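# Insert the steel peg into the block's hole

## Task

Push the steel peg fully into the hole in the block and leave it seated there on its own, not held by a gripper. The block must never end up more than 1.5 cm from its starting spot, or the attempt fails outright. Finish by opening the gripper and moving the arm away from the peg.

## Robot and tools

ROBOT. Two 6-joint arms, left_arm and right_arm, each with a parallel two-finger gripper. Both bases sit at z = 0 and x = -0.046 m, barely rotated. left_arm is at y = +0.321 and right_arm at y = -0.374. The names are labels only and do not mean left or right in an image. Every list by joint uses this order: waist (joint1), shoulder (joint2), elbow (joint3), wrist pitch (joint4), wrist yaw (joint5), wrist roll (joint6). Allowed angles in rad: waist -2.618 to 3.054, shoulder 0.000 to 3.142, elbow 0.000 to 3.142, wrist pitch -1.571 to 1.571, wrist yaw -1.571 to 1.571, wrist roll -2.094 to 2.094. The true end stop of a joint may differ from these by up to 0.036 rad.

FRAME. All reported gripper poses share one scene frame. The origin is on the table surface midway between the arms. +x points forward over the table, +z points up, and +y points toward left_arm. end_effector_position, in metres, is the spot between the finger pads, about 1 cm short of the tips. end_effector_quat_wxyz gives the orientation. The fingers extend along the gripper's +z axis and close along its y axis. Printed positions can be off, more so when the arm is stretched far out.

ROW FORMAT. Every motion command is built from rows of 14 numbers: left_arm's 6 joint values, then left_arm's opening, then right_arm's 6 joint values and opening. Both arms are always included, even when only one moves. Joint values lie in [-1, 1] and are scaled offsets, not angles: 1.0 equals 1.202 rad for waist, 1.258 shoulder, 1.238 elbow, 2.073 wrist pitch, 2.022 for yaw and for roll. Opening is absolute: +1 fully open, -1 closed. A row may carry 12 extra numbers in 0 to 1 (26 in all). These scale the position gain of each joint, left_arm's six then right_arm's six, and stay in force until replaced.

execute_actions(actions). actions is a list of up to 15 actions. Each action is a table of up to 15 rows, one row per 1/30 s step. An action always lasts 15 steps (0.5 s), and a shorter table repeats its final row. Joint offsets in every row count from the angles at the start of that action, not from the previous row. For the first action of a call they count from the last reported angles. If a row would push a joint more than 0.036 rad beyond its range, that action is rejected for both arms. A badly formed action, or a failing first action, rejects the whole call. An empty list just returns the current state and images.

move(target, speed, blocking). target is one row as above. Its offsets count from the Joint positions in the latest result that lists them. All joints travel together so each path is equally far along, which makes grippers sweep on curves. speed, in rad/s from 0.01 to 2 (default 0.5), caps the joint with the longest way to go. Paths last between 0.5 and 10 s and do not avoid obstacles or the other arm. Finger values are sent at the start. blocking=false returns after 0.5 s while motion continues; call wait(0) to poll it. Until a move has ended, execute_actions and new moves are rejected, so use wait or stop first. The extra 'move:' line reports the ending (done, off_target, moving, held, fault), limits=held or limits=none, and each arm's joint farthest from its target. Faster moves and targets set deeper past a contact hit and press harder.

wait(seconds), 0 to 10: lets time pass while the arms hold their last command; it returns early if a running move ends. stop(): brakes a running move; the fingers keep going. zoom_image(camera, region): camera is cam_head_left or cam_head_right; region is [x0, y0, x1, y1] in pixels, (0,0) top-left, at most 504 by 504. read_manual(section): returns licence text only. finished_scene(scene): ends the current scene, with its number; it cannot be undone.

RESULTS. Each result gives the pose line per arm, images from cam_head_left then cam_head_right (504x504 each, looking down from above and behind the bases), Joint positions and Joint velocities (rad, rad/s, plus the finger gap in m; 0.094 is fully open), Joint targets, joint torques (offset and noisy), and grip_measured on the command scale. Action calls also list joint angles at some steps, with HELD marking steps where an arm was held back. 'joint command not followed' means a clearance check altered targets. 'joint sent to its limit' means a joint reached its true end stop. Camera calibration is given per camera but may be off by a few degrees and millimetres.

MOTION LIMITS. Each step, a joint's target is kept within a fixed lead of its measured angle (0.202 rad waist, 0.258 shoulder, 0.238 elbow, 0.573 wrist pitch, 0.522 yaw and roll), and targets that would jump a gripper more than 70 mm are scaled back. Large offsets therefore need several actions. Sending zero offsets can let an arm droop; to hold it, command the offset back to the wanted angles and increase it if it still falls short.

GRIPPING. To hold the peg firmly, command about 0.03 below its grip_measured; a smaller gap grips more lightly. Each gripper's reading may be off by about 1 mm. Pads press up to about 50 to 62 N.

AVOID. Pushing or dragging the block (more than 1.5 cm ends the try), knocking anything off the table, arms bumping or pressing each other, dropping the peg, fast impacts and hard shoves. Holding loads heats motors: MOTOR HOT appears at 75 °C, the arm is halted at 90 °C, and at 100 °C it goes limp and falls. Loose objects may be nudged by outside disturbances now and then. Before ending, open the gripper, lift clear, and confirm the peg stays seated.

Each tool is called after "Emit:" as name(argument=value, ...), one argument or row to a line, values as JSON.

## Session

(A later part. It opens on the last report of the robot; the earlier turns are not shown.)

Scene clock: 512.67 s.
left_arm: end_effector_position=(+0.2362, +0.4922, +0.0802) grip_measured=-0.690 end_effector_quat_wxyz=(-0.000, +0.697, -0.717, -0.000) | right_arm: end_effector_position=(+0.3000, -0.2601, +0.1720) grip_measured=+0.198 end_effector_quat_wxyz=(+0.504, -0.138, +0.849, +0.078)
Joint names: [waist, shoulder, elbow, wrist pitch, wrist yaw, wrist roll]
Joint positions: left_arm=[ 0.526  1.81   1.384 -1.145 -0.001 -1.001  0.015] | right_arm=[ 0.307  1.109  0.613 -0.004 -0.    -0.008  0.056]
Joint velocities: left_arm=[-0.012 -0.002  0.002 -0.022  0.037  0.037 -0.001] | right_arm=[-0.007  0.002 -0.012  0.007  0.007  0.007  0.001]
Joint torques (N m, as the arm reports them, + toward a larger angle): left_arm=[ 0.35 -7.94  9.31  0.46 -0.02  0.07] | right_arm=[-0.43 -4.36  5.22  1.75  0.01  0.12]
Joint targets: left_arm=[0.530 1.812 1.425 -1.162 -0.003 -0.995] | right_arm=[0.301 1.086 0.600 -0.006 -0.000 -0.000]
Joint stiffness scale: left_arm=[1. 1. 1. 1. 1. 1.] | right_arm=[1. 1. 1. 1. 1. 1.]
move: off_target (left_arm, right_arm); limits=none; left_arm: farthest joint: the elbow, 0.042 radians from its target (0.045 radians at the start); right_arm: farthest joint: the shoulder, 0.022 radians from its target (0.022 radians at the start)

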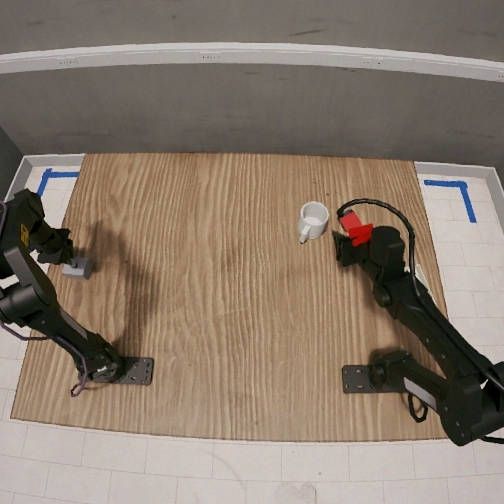

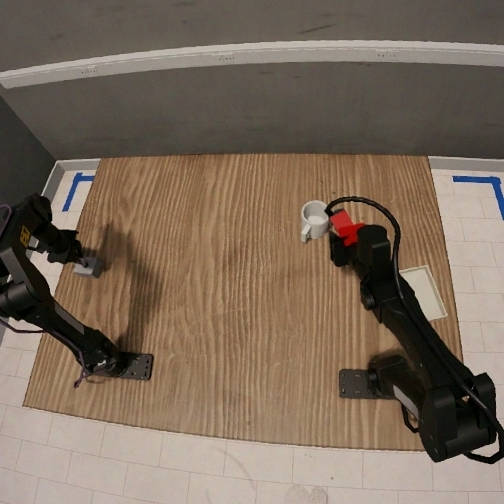

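Emit:
move(
  target=[0.003,0.0016,-0.015,0.0,-0.001,0.003,-0.8, -0.005,-0.018,-0.01,-0.001,0,0.004,0.2],
  speed=0.04,
)

Emit:
zoom_image(
  camera="cam_head_left",
  region=[50, 240, 100, 290],
)

Emit:
zoom_image(
  camera="cam_head_right",
  region=[60, 240, 110, 290],
)

Scene clock: 525.73 s.
left_arm: end_effector_position=(+0.2361, +0.4921, +0.0802) grip_measured=-0.690 end_effector_quat_wxyz=(-0.000, +0.697, -0.717, -0.000) | right_arm: end_effector_position=(+0.3000, -0.2601, +0.1720) grip_measured=+0.198 end_effector_quat_wxyz=(+0.504, -0.138, +0.849, +0.078)
Joint names: [waist, shoulder, elbow, wrist pitch, wrist yaw, wrist roll]
Joint positions: left_arm=[ 0.526  1.81   1.384 -1.145 -0.001 -1.001  0.015] | right_arm=[ 0.307  1.109  0.613 -0.004 -0.    -0.008  0.056]
Joint velocities: left_arm=[-0.012  0.007 -0.007  0.007 -0.007 -0.007  0.   ] | right_arm=[-0.007  0.002 -0.012  0.022 -0.037 -0.066 -0.   ]
Joint torques (N m, as the arm reports them, + toward a larger angle): left_arm=[ 0.35 -7.97  4.46  0.62 -0.01  0.07] | right_arm=[-0.44 -4.49  4.91  1.75 -0.01  0.07]
Joint targets: left_arm=[0.530 1.812 1.365 -1.145 -0.003 -0.995] | right_arm=[0.301 1.086 0.600 -0.006 -0.000 -0.000]
Joint stiffness scale: left_arm=[1. 1. 1. 1. 1. 1.] | right_arm=[1. 1. 1. 1. 1. 1.]
move: off_target (right_arm); limits=none; left_arm: farthest joint: the elbow, 0.019 radians from its target (0.019 radians at the start); right_arm: farthest joint: the shoulder, 0.022 radians from its target (0.022 radians at the start)

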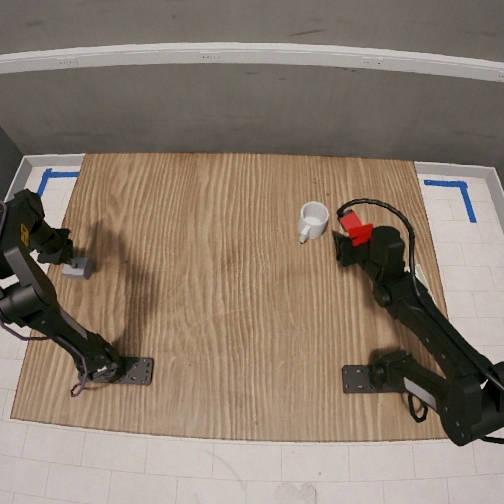

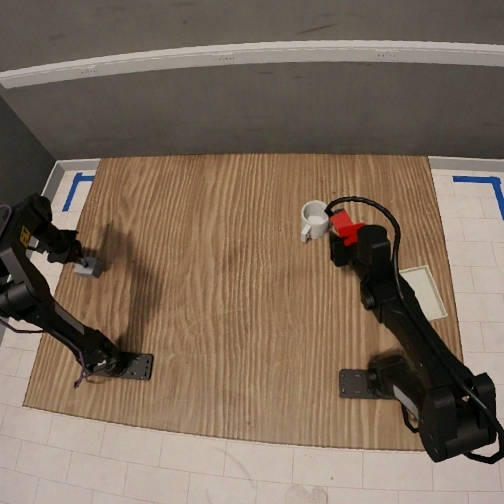

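Region (50, 240, 100, 290) of cam_head_left's 504x504 image, scaled by 10.080, with more detail than that image has.

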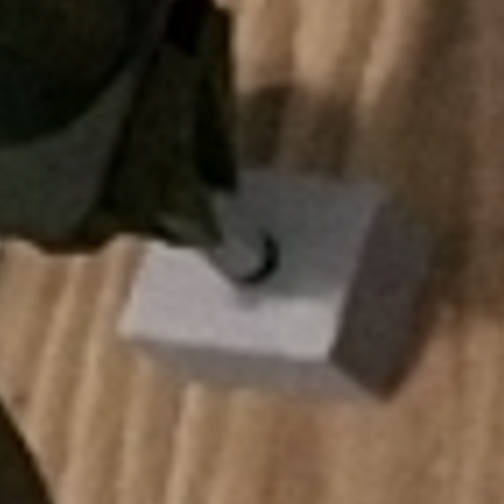

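Region (60, 240, 110, 290) of cam_head_right's 504x504 image, scaled by 10.080, with more detail than that image has.

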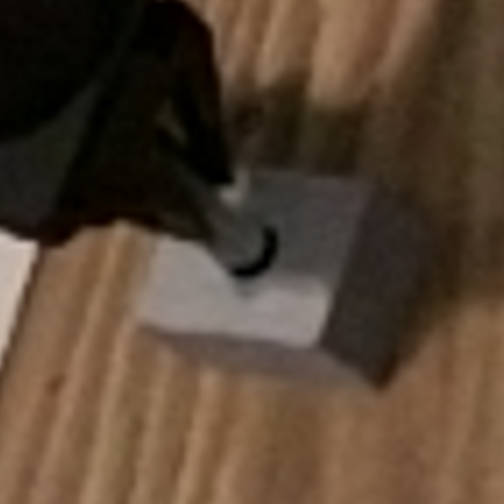

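Emit:
move(
  target=[0.003,0.0016,-0.026,0.0,-0.001,0.003,-0.8, -0.005,-0.018,-0.01,-0.001,0,0.004,0.2],
  speed=0.04,
)

Emit:
zoom_image(
  camera="cam_head_left",
  region=[50, 240, 100, 290],
)

Emit:
zoom_image(
  camera="cam_head_right",
  region=[60, 240, 110, 290],
)

Scene clock: 535.33 s.
left_arm: end_effector_position=(+0.2348, +0.4913, +0.0786) grip_measured=-0.691 end_effector_quat_wxyz=(+0.002, +0.697, -0.717, -0.001) | right_arm: end_effector_position=(+0.2999, -0.2601, +0.1720) grip_measured=+0.198 end_effector_quat_wxyz=(+0.504, -0.138, +0.849, +0.078)
Joint names: [waist, shoulder, elbow, wrist pitch, wrist yaw, wrist roll]
Joint positions: left_arm=[ 0.526  1.81   1.378 -1.144 -0.001 -1.001  0.015] | right_arm=[ 0.307  1.109  0.613 -0.004 -0.    -0.008  0.056]
Joint velocities: left_arm=[ 0.007 -0.007 -0.007  0.022  0.007 -0.037  0.   ] | right_arm=[ 0.002  0.007 -0.007 -0.007 -0.037 -0.007  0.   ]
Joint torques (N m, as the arm reports them, + toward a larger angle): left_arm=[ 0.24 -7.87  3.85  0.6  -0.03  0.07] | right_arm=[-0.36 -4.71  5.09  1.78  0.01  0.11]
Joint targets: left_arm=[0.530 1.812 1.352 -1.145 -0.003 -0.995] | right_arm=[0.301 1.086 0.600 -0.006 -0.000 -0.000]
Joint stiffness scale: left_arm=[1. 1. 1. 1. 1. 1.] | right_arm=[1. 1. 1. 1. 1. 1.]
move: off_target (left_arm, right_arm); limits=none; left_arm: farthest joint: the elbow, 0.026 radians from its target (0.032 radians at the start); right_arm: farthest joint: the shoulder, 0.022 radians from its target (0.022 radians at the start)

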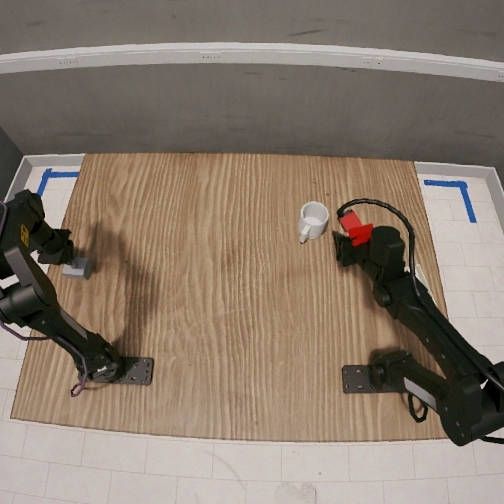

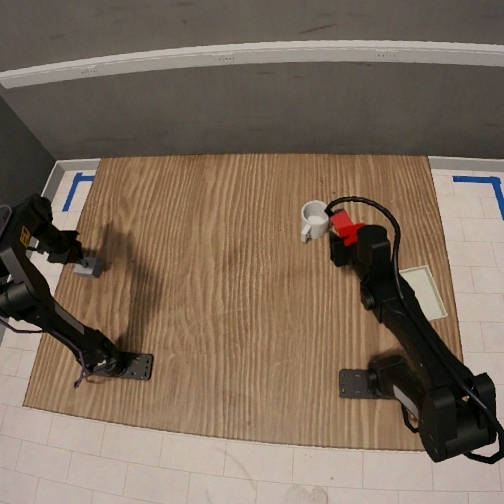

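Region (50, 240, 100, 290) of cam_head_left's 504x504 image, scaled by 10.080, with more detail than that image has.

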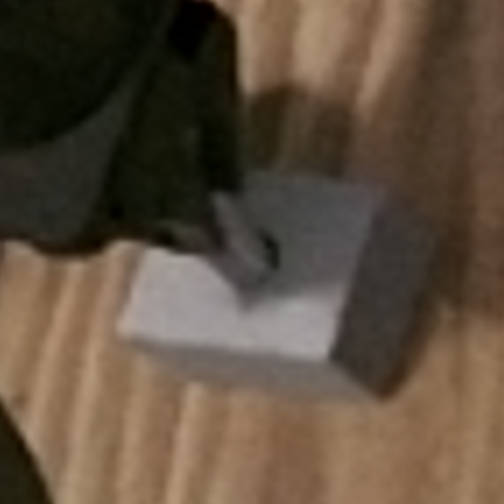

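Region (60, 240, 110, 290) of cam_head_right's 504x504 image, scaled by 10.080, with more detail than that image has.

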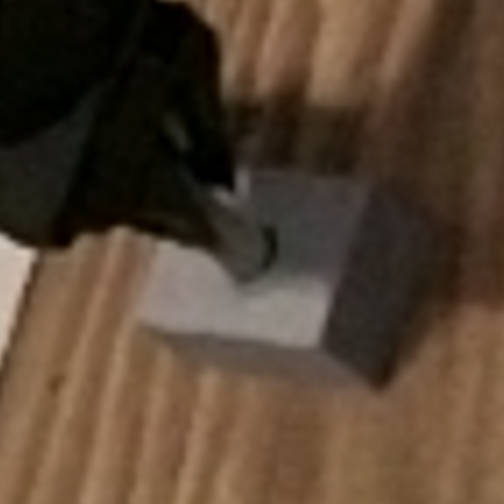

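Emit:
move(
  target=[-0.011,0.0016,-0.021,0.0,-0.001,0.003,-0.8, -0.005,-0.018,-0.01,-0.001,0,0.004,0.2],
  speed=0.03,
)

Emit:
zoom_image(
  camera="cam_head_left",
  region=[50, 240, 100, 290],
)

Emit:
zoom_image(
  camera="cam_head_right",
  region=[60, 240, 110, 290],
)

Scene clock: 544.27 s.
left_arm: end_effector_position=(+0.2350, +0.4909, +0.0786) grip_measured=-0.691 end_effector_quat_wxyz=(+0.002, +0.696, -0.718, -0.003) | right_arm: end_effector_position=(+0.2999, -0.2601, +0.1720) grip_measured=+0.198 end_effector_quat_wxyz=(+0.504, -0.138, +0.849, +0.078)
Joint names: [waist, shoulder, elbow, wrist pitch, wrist yaw, wrist roll]
Joint positions: left_arm=[ 0.522  1.81   1.378 -1.144 -0.005 -1.001  0.015] | right_arm=[ 0.307  1.109  0.613 -0.004 -0.    -0.008  0.056]
Joint velocities: left_arm=[ 0.002  0.002  0.002  0.037 -0.066 -0.007 -0.001] | right_arm=[-0.002 -0.007 -0.002 -0.022  0.007  0.022 -0.001]
Joint torques (N m, as the arm reports them, + toward a larger angle): left_arm=[-0.81 -7.91  3.85  0.61  0.04  0.06] | right_arm=[-0.56 -4.51  5.05  1.77  0.02  0.09]
Joint targets: left_arm=[0.513 1.812 1.352 -1.144 -0.003 -0.995] | right_arm=[0.301 1.086 0.600 -0.006 -0.000 -0.000]
Joint stiffness scale: left_arm=[1. 1. 1. 1. 1. 1.] | right_arm=[1. 1. 1. 1. 1. 1.]
move: off_target (left_arm, right_arm); limits=none; left_arm: farthest joint: the elbow, 0.026 radians from its target (0.026 radians at the start); right_arm: farthest joint: the shoulder, 0.022 radians from its target (0.022 radians at the start)

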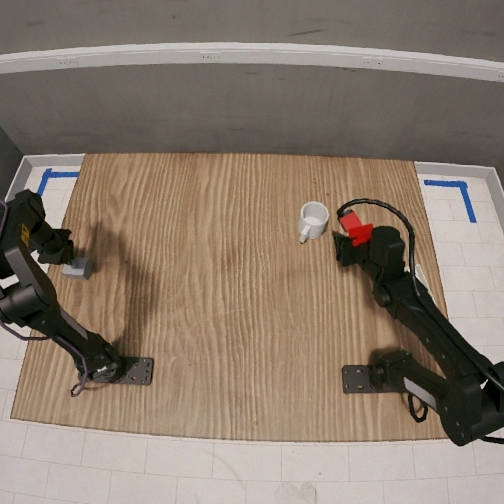

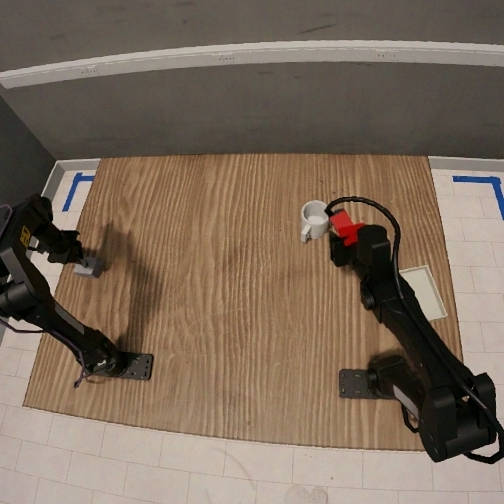

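Region (50, 240, 100, 290) of cam_head_left's 504x504 image, scaled by 10.080, with more detail than that image has.

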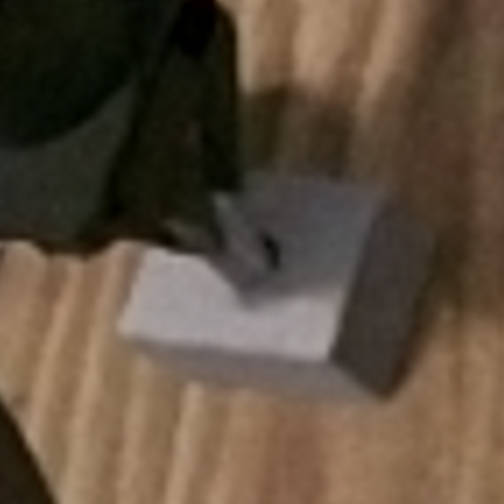

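Region (60, 240, 110, 290) of cam_head_right's 504x504 image, scaled by 10.080, with more detail than that image has.

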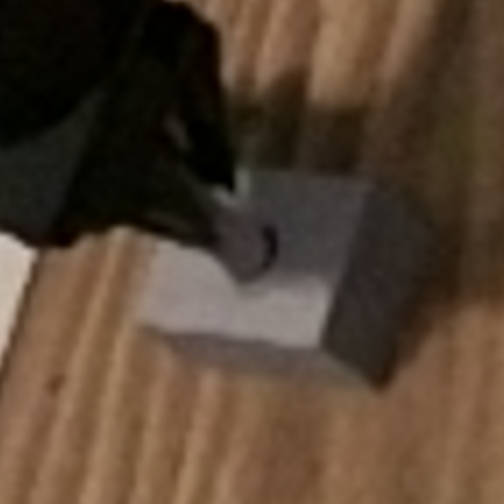

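Emit:
move(
  target=[-0.004,0.0016,0.038,0.0,0.006,0.003,-0.8, -0.005,-0.018,-0.01,-0.001,0,0.004,0.2],
  speed=0.05,
)

Emit:
zoom_image(
  camera="cam_head_left",
  region=[50, 240, 100, 290],
)

Emit:
zoom_image(
  camera="cam_head_right",
  region=[60, 240, 110, 290],
)

Scene clock: 561.87 s.
left_arm: end_effector_position=(+0.2376, +0.4906, +0.0803) grip_measured=-0.690 end_effector_quat_wxyz=(-0.001, +0.696, -0.718, +0.002) | right_arm: end_effector_position=(+0.2999, -0.2601, +0.1719) grip_measured=+0.198 end_effector_quat_wxyz=(+0.504, -0.139, +0.849, +0.078)
Joint names: [waist, shoulder, elbow, wrist pitch, wrist yaw, wrist roll]
Joint positions: left_arm=[ 0.522  1.81   1.384 -1.144  0.004 -1.001  0.015] | right_arm=[ 0.307  1.109  0.613 -0.005 -0.    -0.008  0.056]
Joint velocities: left_arm=[-0.007 -0.012  0.007 -0.037 -0.037  0.022 -0.001] | right_arm=[ 0.007 -0.007  0.012 -0.007  0.037 -0.081 -0.   ]
Joint torques (N m, as the arm reports them, + toward a larger angle): left_arm=[-0.45 -7.9   9.18  0.63  0.04  0.08] | right_arm=[-0.35 -4.44  5.23  1.75  0.02  0.09]
Joint targets: left_arm=[0.517 1.812 1.425 -1.144 0.007 -0.995] | right_arm=[0.301 1.086 0.600 -0.007 -0.000 -0.000]
Joint stiffness scale: left_arm=[1. 1. 1. 1. 1. 1.] | right_arm=[1. 1. 1. 1. 1. 1.]
move: off_target (left_arm, right_arm); limits=none; left_arm: farthest joint: the elbow, 0.041 radians from its target (0.047 radians at the start); right_arm: farthest joint: the shoulder, 0.022 radians from its target (0.022 radians at the start)

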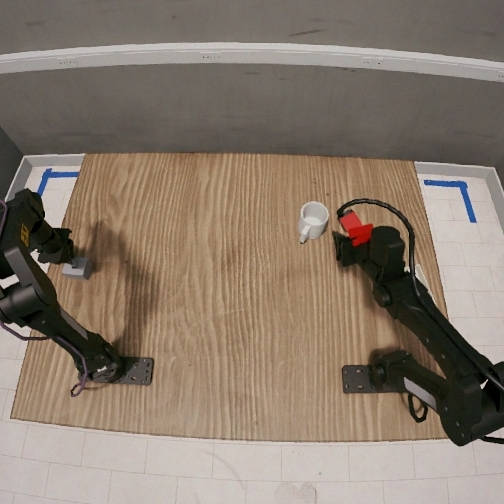

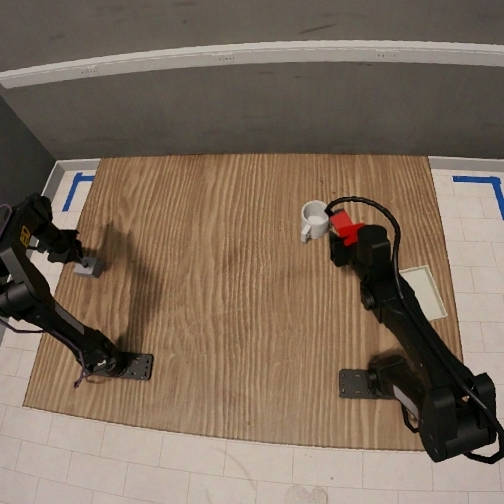

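Region (50, 240, 100, 290) of cam_head_left's 504x504 image, scaled by 10.080, with more detail than that image has.

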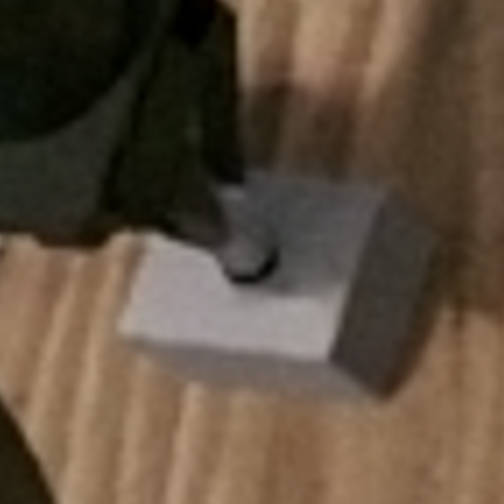

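Region (60, 240, 110, 290) of cam_head_right's 504x504 image, scaled by 10.080, with more detail than that image has.

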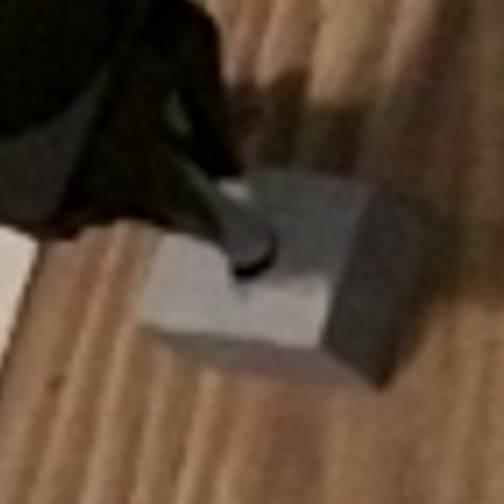

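Emit:
move(
  target=[-0.004,0.0016,-0.026,0.0,-0.004,0.003,-0.8, -0.005,-0.018,-0.01,-0.001,0,0.004,0.2],
  speed=0.03,
)

Emit:
zoom_image(
  camera="cam_head_left",
  region=[50, 240, 100, 290],
)

Emit:
zoom_image(
  camera="cam_head_right",
  region=[60, 240, 110, 290],
)

Scene clock: 573.53 s.
left_arm: end_effector_position=(+0.2355, +0.4895, +0.0782) grip_measured=-0.691 end_effector_quat_wxyz=(+0.003, +0.695, -0.719, +0.001) | right_arm: end_effector_position=(+0.2999, -0.2601, +0.1719) grip_measured=+0.198 end_effector_quat_wxyz=(+0.504, -0.139, +0.849, +0.078)
Joint names: [waist, shoulder, elbow, wrist pitch, wrist yaw, wrist roll]
Joint positions: left_arm=[ 0.522  1.81   1.376 -1.143  0.003 -1.     0.015] | right_arm=[ 0.307  1.109  0.613 -0.005 -0.    -0.008  0.056]
Joint velocities: left_arm=[-0.012  0.012 -0.012  0.037  0.022  0.066 -0.001] | right_arm=[-0.027 -0.007  0.002 -0.022 -0.081  0.007  0.   ]
Joint torques (N m, as the arm reports them, + toward a larger angle): left_arm=[-0.63 -7.91  4.02  0.62 -0.06  0.07] | right_arm=[-0.48 -4.39  5.32  1.74  0.02  0.11]
Joint targets: left_arm=[0.517 1.812 1.352 -1.144 -0.004 -0.994] | right_arm=[0.301 1.086 0.600 -0.007 -0.000 -0.000]
Joint stiffness scale: left_arm=[1. 1. 1. 1. 1. 1.] | right_arm=[1. 1. 1. 1. 1. 1.]
move: off_target (left_arm, right_arm); limits=none; left_arm: farthest joint: the elbow, 0.024 radians from its target (0.033 radians at the start); right_arm: farthest joint: the shoulder, 0.022 radians from its target (0.022 radians at the start)

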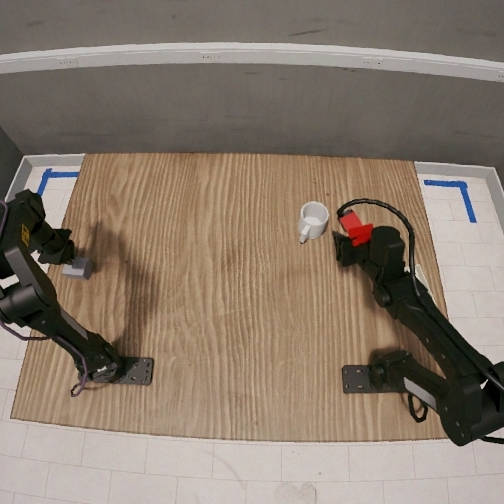

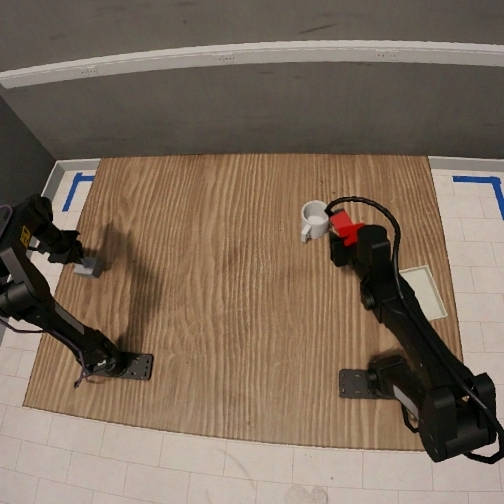

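Region (50, 240, 100, 290) of cam_head_left's 504x504 image, scaled by 10.080, with more detail than that image has.

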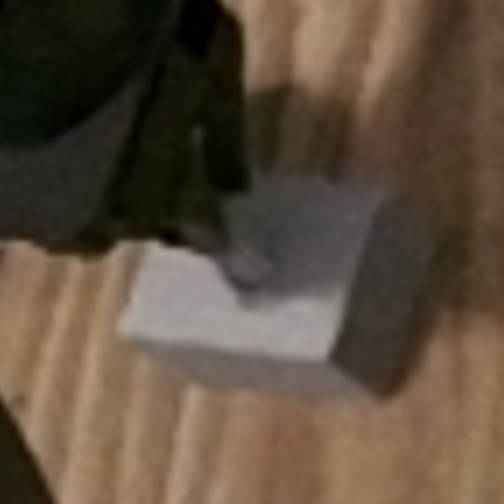

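Region (60, 240, 110, 290) of cam_head_right's 504x504 image, scaled by 10.080, with more detail than that image has.

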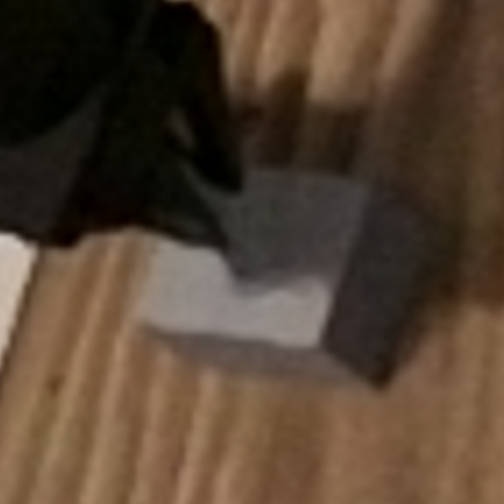

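Emit:
move(
  target=[-0.004,0.012,-0.02,0.008,-0.006,0.003,-0.8, -0.005,-0.018,-0.01,-0.001,0,0.004,0.2],
  speed=0.03,
)

Emit:
zoom_image(
  camera="cam_head_left",
  region=[50, 240, 100, 290],
)

Emit:
zoom_image(
  camera="cam_head_right",
  region=[60, 240, 110, 290],
)

Scene clock: 584.23 s.
left_arm: end_effector_position=(+0.2356, +0.4896, +0.0782) grip_measured=-0.691 end_effector_quat_wxyz=(+0.003, +0.695, -0.719, +0.001) | right_arm: end_effector_position=(+0.2998, -0.2602, +0.1718) grip_measured=+0.198 end_effector_quat_wxyz=(+0.504, -0.139, +0.849, +0.078)
Joint names: [waist, shoulder, elbow, wrist pitch, wrist yaw, wrist roll]
Joint positions: left_arm=[ 0.522  1.81   1.376 -1.142  0.003 -1.     0.015] | right_arm=[ 0.307  1.109  0.613 -0.005 -0.    -0.008  0.056]
Joint velocities: left_arm=[-0.012  0.002 -0.007  0.037  0.037  0.007  0.   ] | right_arm=[ 0.002 -0.007 -0.012  0.081  0.037 -0.051 -0.001]
Joint torques (N m, as the arm reports them, + toward a larger angle): left_arm=[-0.42 -7.    3.95  0.75 -0.12  0.08] | right_arm=[-0.52 -4.34  5.23  1.75 -0.01  0.13]
Joint targets: left_arm=[0.517 1.825 1.351 -1.126 -0.009 -0.994] | right_arm=[0.301 1.086 0.600 -0.007 -0.000 -0.000]
Joint stiffness scale: left_arm=[1. 1. 1. 1. 1. 1.] | right_arm=[1. 1. 1. 1. 1. 1.]
move: off_target (left_arm, right_arm); limits=none; left_arm: farthest joint: the elbow, 0.025 radians from its target (0.025 radians at the start); right_arm: farthest joint: the shoulder, 0.022 radians from its target (0.022 radians at the start)

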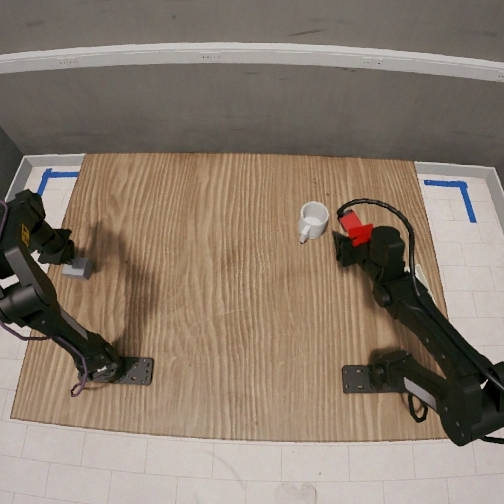

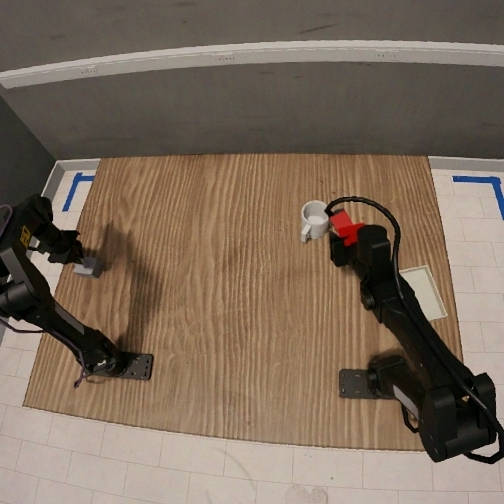

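Region (50, 240, 100, 290) of cam_head_left's 504x504 image, scaled by 10.080, with more detail than that image has.

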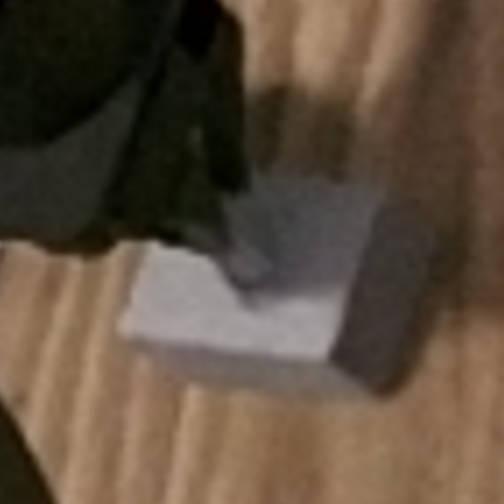

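Region (60, 240, 110, 290) of cam_head_right's 504x504 image, scaled by 10.080, with more detail than that image has.

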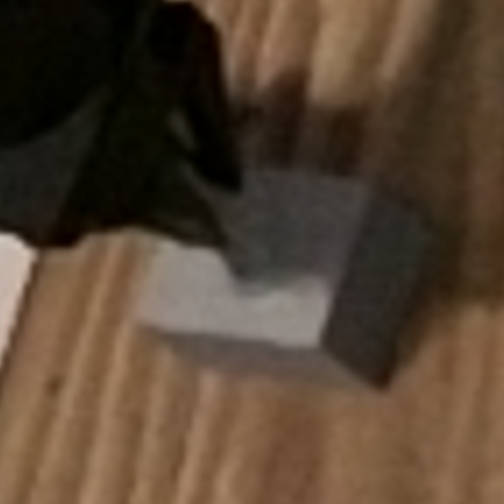

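Emit:
execute_actions(
  actions=[
    [[-0.004,0.0016,0.0396,-0.001,0.0,0.003,-0.8, -0.005,-0.018,-0.01,-0.001,0,0.004,0.2]],
    [[-0.004,0.0016,0.033,-0.001,0.0,0.003,-0.8, -0.005,-0.018,-0.01,-0.001,0,0.004,0.2]],
  ],
)

Emit:
zoom_image(
  camera="cam_head_left",
  region=[50, 240, 100, 290],
)

Emit:
zoom_image(
  camera="cam_head_right",
  region=[60, 240, 110, 290],
)

Scene clock: 613.53 s.
left_arm: end_effector_position=(+0.2379, +0.4909, +0.0805) grip_measured=-0.691 end_effector_quat_wxyz=(-0.001, +0.695, -0.719, +0.002) | right_arm: end_effector_position=(+0.2998, -0.2602, +0.1717) grip_measured=+0.198 end_effector_quat_wxyz=(+0.504, -0.139, +0.849, +0.078)
Joint names: [waist, shoulder, elbow, wrist pitch, wrist yaw, wrist roll]
Joint positions: left_arm=[ 0.522  1.81   1.385 -1.143  0.003 -1.     0.015] | right_arm=[ 0.307  1.109  0.613 -0.005 -0.    -0.008  0.056]
Joint velocities: left_arm=[ 0.027  0.007  0.002 -0.022 -0.007  0.007 -0.   ] | right_arm=[ 0.017  0.002  0.002 -0.007 -0.037  0.051 -0.   ]
Joint torques (N m, as the arm reports them, + toward a larger angle): left_arm=[-0.46 -7.99  9.31  0.6   0.01  0.07] | right_arm=[-0.49 -4.26  5.09  1.78  0.    0.12]
Joint targets: left_arm=[0.517 1.812 1.426 -1.145 0.003 -0.994] | right_arm=[0.301 1.086 0.600 -0.007 -0.000 -0.000]
Joint stiffness scale: left_arm=[1. 1. 1. 1. 1. 1.] | right_arm=[1. 1. 1. 1. 1. 1.]
Step readings (joint positions; steps 1 to 15: 1st action; 16 to 30: 2nd action):
0: left_arm=[0.522 1.810 1.376 -1.142 0.003 -1.000] | right_arm=[0.307 1.109 0.613 -0.005 -0.000 -0.008]
1: left_arm=[0.522 1.810 1.378 -1.143 0.003 -1.000] | right_arm=[0.307 1.109 0.613 -0.005 -0.000 -0.008]
2: left_arm=[0.522 1.810 1.379 -1.143 0.003 -1.000] | right_arm=[0.307 1.109 0.613 -0.005 -0.000 -0.008]
4: left_arm=[0.522 1.810 1.383 -1.143 0.003 -1.000] | right_arm=[0.307 1.109 0.613 -0.005 -0.000 -0.008]
8: left_arm=[0.522 1.810 1.385 -1.143 0.003 -1.000] | right_arm=[0.307 1.109 0.613 -0.005 -0.000 -0.008]
15: left_arm=[0.522 1.810 1.385 -1.143 0.003 -1.000] | right_arm=[0.307 1.109 0.613 -0.005 -0.000 -0.008]
16: left_arm=[0.522 1.810 1.385 -1.143 0.003 -1.000] | right_arm=[0.307 1.109 0.613 -0.005 -0.000 -0.008]
17: left_arm=[0.522 1.810 1.385 -1.143 0.003 -1.000] | right_arm=[0.307 1.109 0.613 -0.005 -0.000 -0.008]
19: left_arm=[0.522 1.810 1.385 -1.143 0.003 -1.000] | right_arm=[0.307 1.109 0.613 -0.005 -0.000 -0.008]
23: left_arm=[0.522 1.810 1.385 -1.143 0.003 -1.000] | right_arm=[0.307 1.109 0.613 -0.005 -0.000 -0.008]
30: Joint positions above

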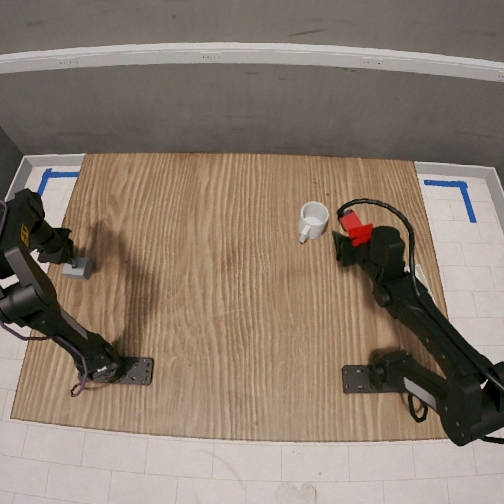

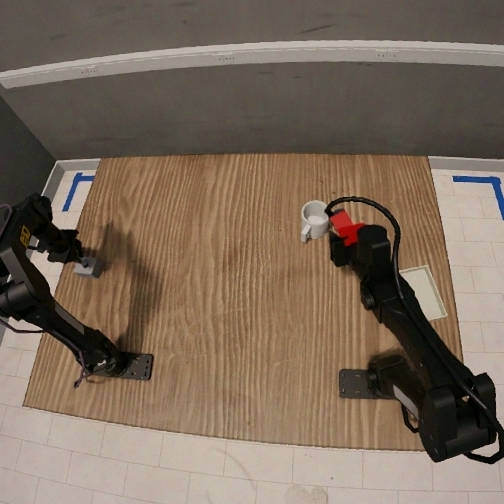

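Region (50, 240, 100, 290) of cam_head_left's 504x504 image, scaled by 10.080, with more detail than that image has.

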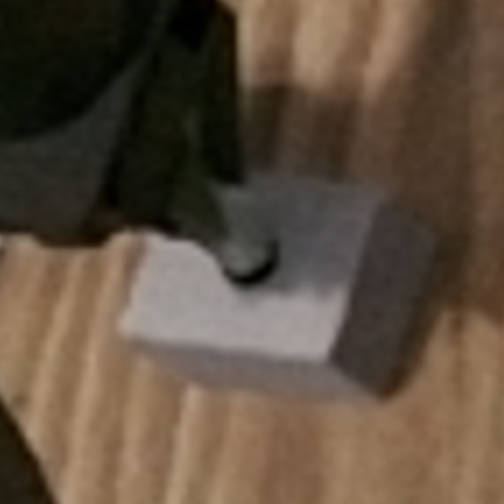

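Region (60, 240, 110, 290) of cam_head_right's 504x504 image, scaled by 10.080, with more detail than that image has.

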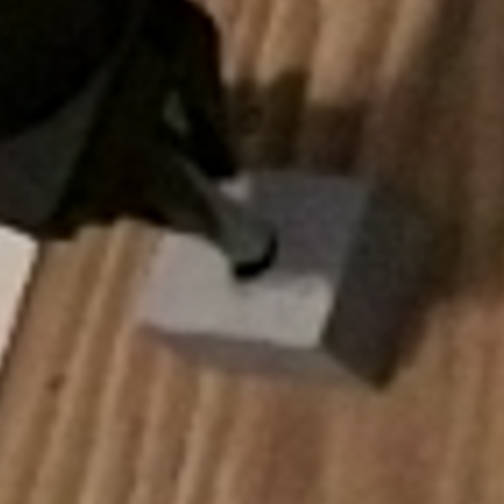

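Emit:
execute_actions(
  actions=[
    [[-0.004,0.0016,0.033,-0.0072,-0.0054,0.003,-0.8, -0.005,-0.018,-0.01,-0.001,0,0.004,0.2]],
  ],
)

Emit:
zoom_image(
  camera="cam_head_left",
  region=[50, 240, 100, 290],
)

Emit:
zoom_image(
  camera="cam_head_right",
  region=[60, 240, 110, 290],
)

Scene clock: 627.87 s.
left_arm: end_effector_position=(+0.2379, +0.4909, +0.0805) grip_measured=-0.691 end_effector_quat_wxyz=(-0.001, +0.695, -0.719, +0.002) | right_arm: end_effector_position=(+0.2998, -0.2602, +0.1717) grip_measured=+0.198 end_effector_quat_wxyz=(+0.504, -0.139, +0.849, +0.078)
Joint names: [waist, shoulder, elbow, wrist pitch, wrist yaw, wrist roll]
Joint positions: left_arm=[ 0.522  1.81   1.385 -1.143  0.003 -1.     0.015] | right_arm=[ 0.307  1.109  0.613 -0.005 -0.    -0.008  0.056]
Joint velocities: left_arm=[ 0.002  0.002 -0.012  0.037  0.037 -0.022 -0.   ] | right_arm=[-0.012 -0.012 -0.002  0.007  0.037  0.007  0.   ]
Joint torques (N m, as the arm reports them, + toward a larger angle): left_arm=[-0.43 -7.96  9.31  0.48 -0.11  0.07] | right_arm=[-0.64 -4.34  5.24  1.74 -0.02  0.09]
Joint targets: left_arm=[0.517 1.812 1.426 -1.158 -0.008 -0.994] | right_arm=[0.301 1.086 0.600 -0.007 -0.000 -0.000]
Joint stiffness scale: left_arm=[1. 1. 1. 1. 1. 1.] | right_arm=[1. 1. 1. 1. 1. 1.]
Step readings (joint positions):
0: left_arm=[0.522 1.810 1.385 -1.143 0.003 -1.000] | right_arm=[0.307 1.109 0.613 -0.005 -0.000 -0.008]
1: left_arm=[0.522 1.810 1.385 -1.143 0.003 -1.000] | right_arm=[0.307 1.109 0.613 -0.005 -0.000 -0.008]
2: left_arm=[0.522 1.810 1.385 -1.143 0.003 -1.000] | right_arm=[0.307 1.109 0.613 -0.005 -0.000 -0.008]
4: left_arm=[0.522 1.810 1.385 -1.143 0.003 -1.000] | right_arm=[0.307 1.109 0.613 -0.005 -0.000 -0.008]
8: left_arm=[0.522 1.810 1.385 -1.143 0.003 -1.000] | right_arm=[0.307 1.109 0.613 -0.005 -0.000 -0.008]
15: Joint positions above

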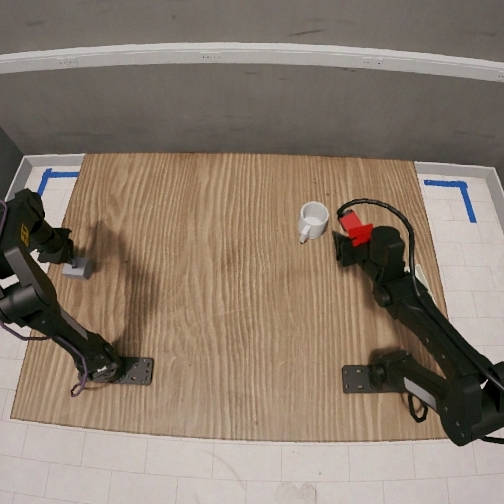

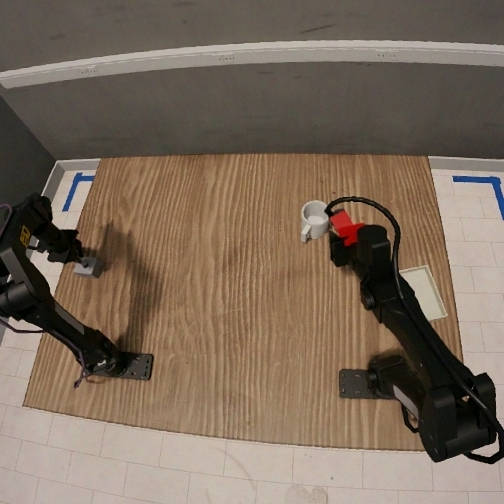

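Region (50, 240, 100, 290) of cam_head_left's 504x504 image, scaled by 10.080, with more detail than that image has.

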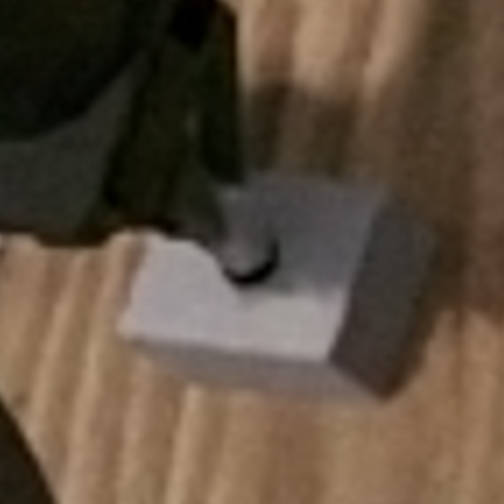

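Region (60, 240, 110, 290) of cam_head_right's 504x504 image, scaled by 10.080, with more detail than that image has.

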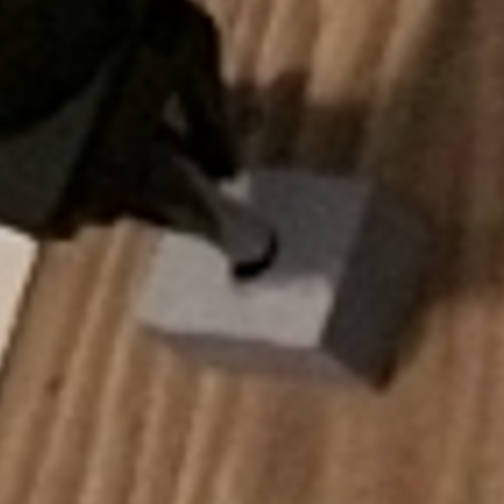

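Emit:
execute_actions(
  actions=[
    [[-0.004,0.0016,0.033,-0.0095,-0.0068,0.003,-0.8, -0.005,-0.018,-0.01,-0.001,0,0.004,0.2]],
  ],
)

Scene clock: 636.50 s.
left_arm: end_effector_position=(+0.2370, +0.4909, +0.0805) grip_measured=-0.691 end_effector_quat_wxyz=(-0.000, +0.695, -0.719, +0.000) | right_arm: end_effector_position=(+0.2997, -0.2602, +0.1716) grip_measured=+0.198 end_effector_quat_wxyz=(+0.504, -0.139, +0.849, +0.078)
Joint names: [waist, shoulder, elbow, wrist pitch, wrist yaw, wrist roll]
Joint positions: left_arm=[ 0.522  1.81   1.385 -1.146  0.001 -1.     0.015] | right_arm=[ 0.307  1.109  0.613 -0.006 -0.    -0.008  0.056]
Joint velocities: left_arm=[ 0.002 -0.007 -0.002 -0.007  0.051  0.037 -0.   ] | right_arm=[-0.007 -0.007  0.002  0.095 -0.066 -0.007  0.001]
Joint torques (N m, as the arm reports them, + toward a larger angle): left_arm=[-0.44 -7.97  9.27  0.46 -0.12  0.07] | right_arm=[-0.71 -4.44  5.03  1.78  0.    0.07]
Joint targets: left_arm=[0.517 1.812 1.426 -1.163 -0.011 -0.994] | right_arm=[0.301 1.086 0.600 -0.008 -0.000 -0.000]
Joint stiffness scale: left_arm=[1. 1. 1. 1. 1. 1.] | right_arm=[1. 1. 1. 1. 1. 1.]
Step readings (joint positions):
0: left_arm=[0.522 1.810 1.385 -1.143 0.003 -1.000] | right_arm=[0.307 1.109 0.613 -0.006 -0.000 -0.008]
1: left_arm=[0.522 1.810 1.385 -1.143 0.002 -1.000] | right_arm=[0.307 1.109 0.613 -0.006 -0.000 -0.008]
2: left_arm=[0.522 1.810 1.385 -1.144 0.002 -1.000] | right_arm=[0.307 1.109 0.613 -0.006 -0.000 -0.008]
4: left_arm=[0.522 1.810 1.385 -1.144 0.002 -1.000] | right_arm=[0.307 1.109 0.613 -0.006 -0.000 -0.008]
8: left_arm=[0.522 1.810 1.385 -1.145 0.001 -1.000] | right_arm=[0.307 1.109 0.613 -0.006 -0.000 -0.008]
15: Joint positions above

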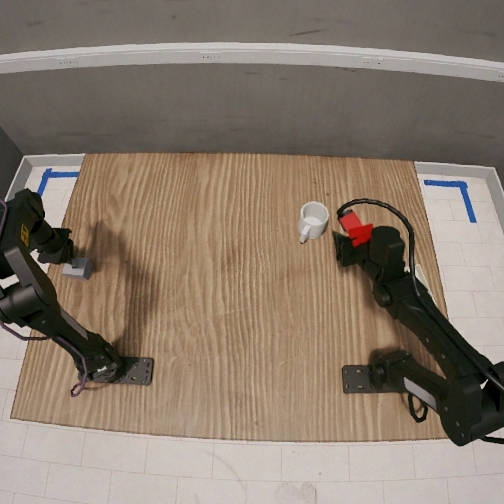

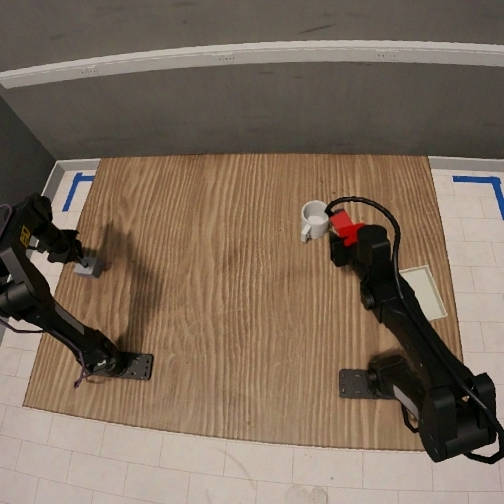

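Emit:
execute_actions(
  actions=[
    [[-0.004,0.0016,0.033,-0.0092,-0.0074,0.003,-0.8, -0.005,-0.018,-0.01,-0.001,0,0.004,0.2]],
  ],
)

Emit:
zoom_image(
  camera="cam_head_left",
  region=[50, 240, 100, 290],
)

Emit:
zoom_image(
  camera="cam_head_right",
  region=[60, 240, 110, 290],
)

Scene clock: 645.47 s.
left_arm: end_effector_position=(+0.2363, +0.4911, +0.0805) grip_measured=-0.691 end_effector_quat_wxyz=(+0.000, +0.695, -0.719, -0.001) | right_arm: end_effector_position=(+0.2997, -0.2602, +0.1715) grip_measured=+0.198 end_effector_quat_wxyz=(+0.503, -0.139, +0.849, +0.078)
Joint names: [waist, shoulder, elbow, wrist pitch, wrist yaw, wrist roll]
Joint positions: left_arm=[ 0.522  1.81   1.385 -1.148 -0.002 -1.     0.015] | right_arm=[ 0.307  1.109  0.613 -0.006 -0.    -0.008  0.056]
Joint velocities: left_arm=[-0.007 -0.002 -0.002 -0.022 -0.051  0.037 -0.   ] | right_arm=[-0.012 -0.002  0.002  0.007  0.095  0.022  0.   ]
Joint torques (N m, as the arm reports them, + toward a larger angle): left_arm=[-0.41 -7.96  9.28  0.47 -0.15  0.07] | right_arm=[-0.26 -4.37  5.14  1.79 -0.01  0.15]
Joint targets: left_arm=[0.517 1.812 1.426 -1.165 -0.014 -0.994] | right_arm=[0.301 1.086 0.600 -0.008 -0.000 -0.000]
Joint stiffness scale: left_arm=[1. 1. 1. 1. 1. 1.] | right_arm=[1. 1. 1. 1. 1. 1.]
Step readings (joint positions):
0: left_arm=[0.522 1.810 1.385 -1.146 0.001 -1.000] | right_arm=[0.307 1.109 0.613 -0.006 -0.000 -0.008]
1: left_arm=[0.522 1.810 1.385 -1.146 0.000 -1.000] | right_arm=[0.307 1.109 0.613 -0.006 -0.000 -0.008]
2: left_arm=[0.522 1.810 1.385 -1.146 -0.000 -1.000] | right_arm=[0.307 1.109 0.613 -0.006 -0.000 -0.008]
4: left_arm=[0.522 1.810 1.385 -1.147 -0.001 -1.000] | right_arm=[0.307 1.109 0.613 -0.006 -0.000 -0.008]
8: left_arm=[0.522 1.810 1.385 -1.148 -0.002 -1.000] | right_arm=[0.307 1.109 0.613 -0.006 -0.000 -0.008]
15: Joint positions above

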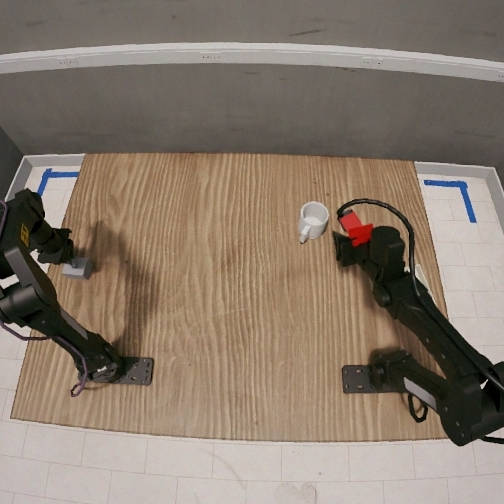

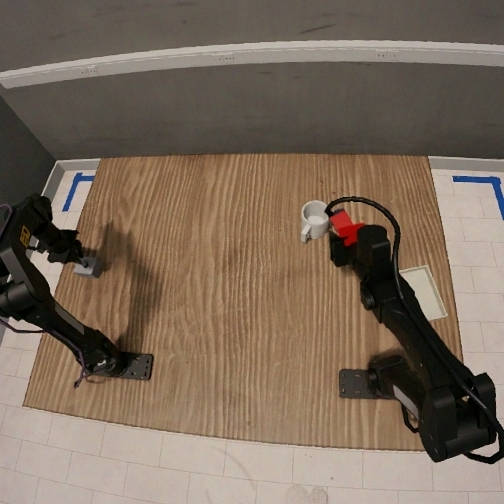

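Region (50, 240, 100, 290) of cam_head_left's 504x504 image, scaled by 10.080, with more detail than that image has.

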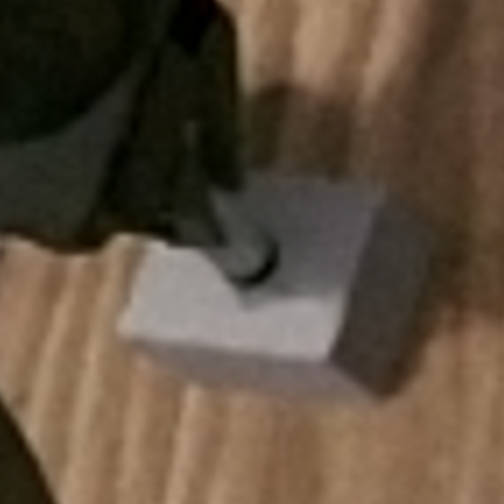

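Region (60, 240, 110, 290) of cam_head_right's 504x504 image, scaled by 10.080, with more detail than that image has.

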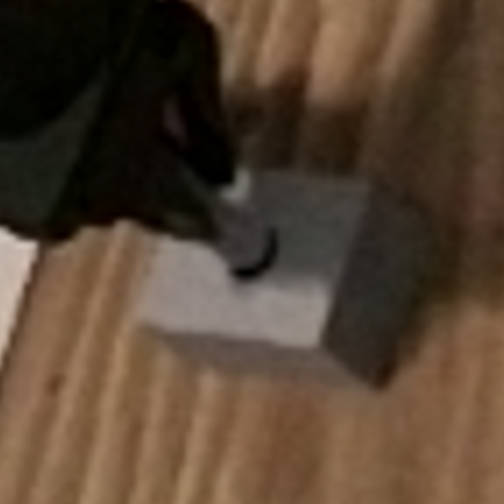

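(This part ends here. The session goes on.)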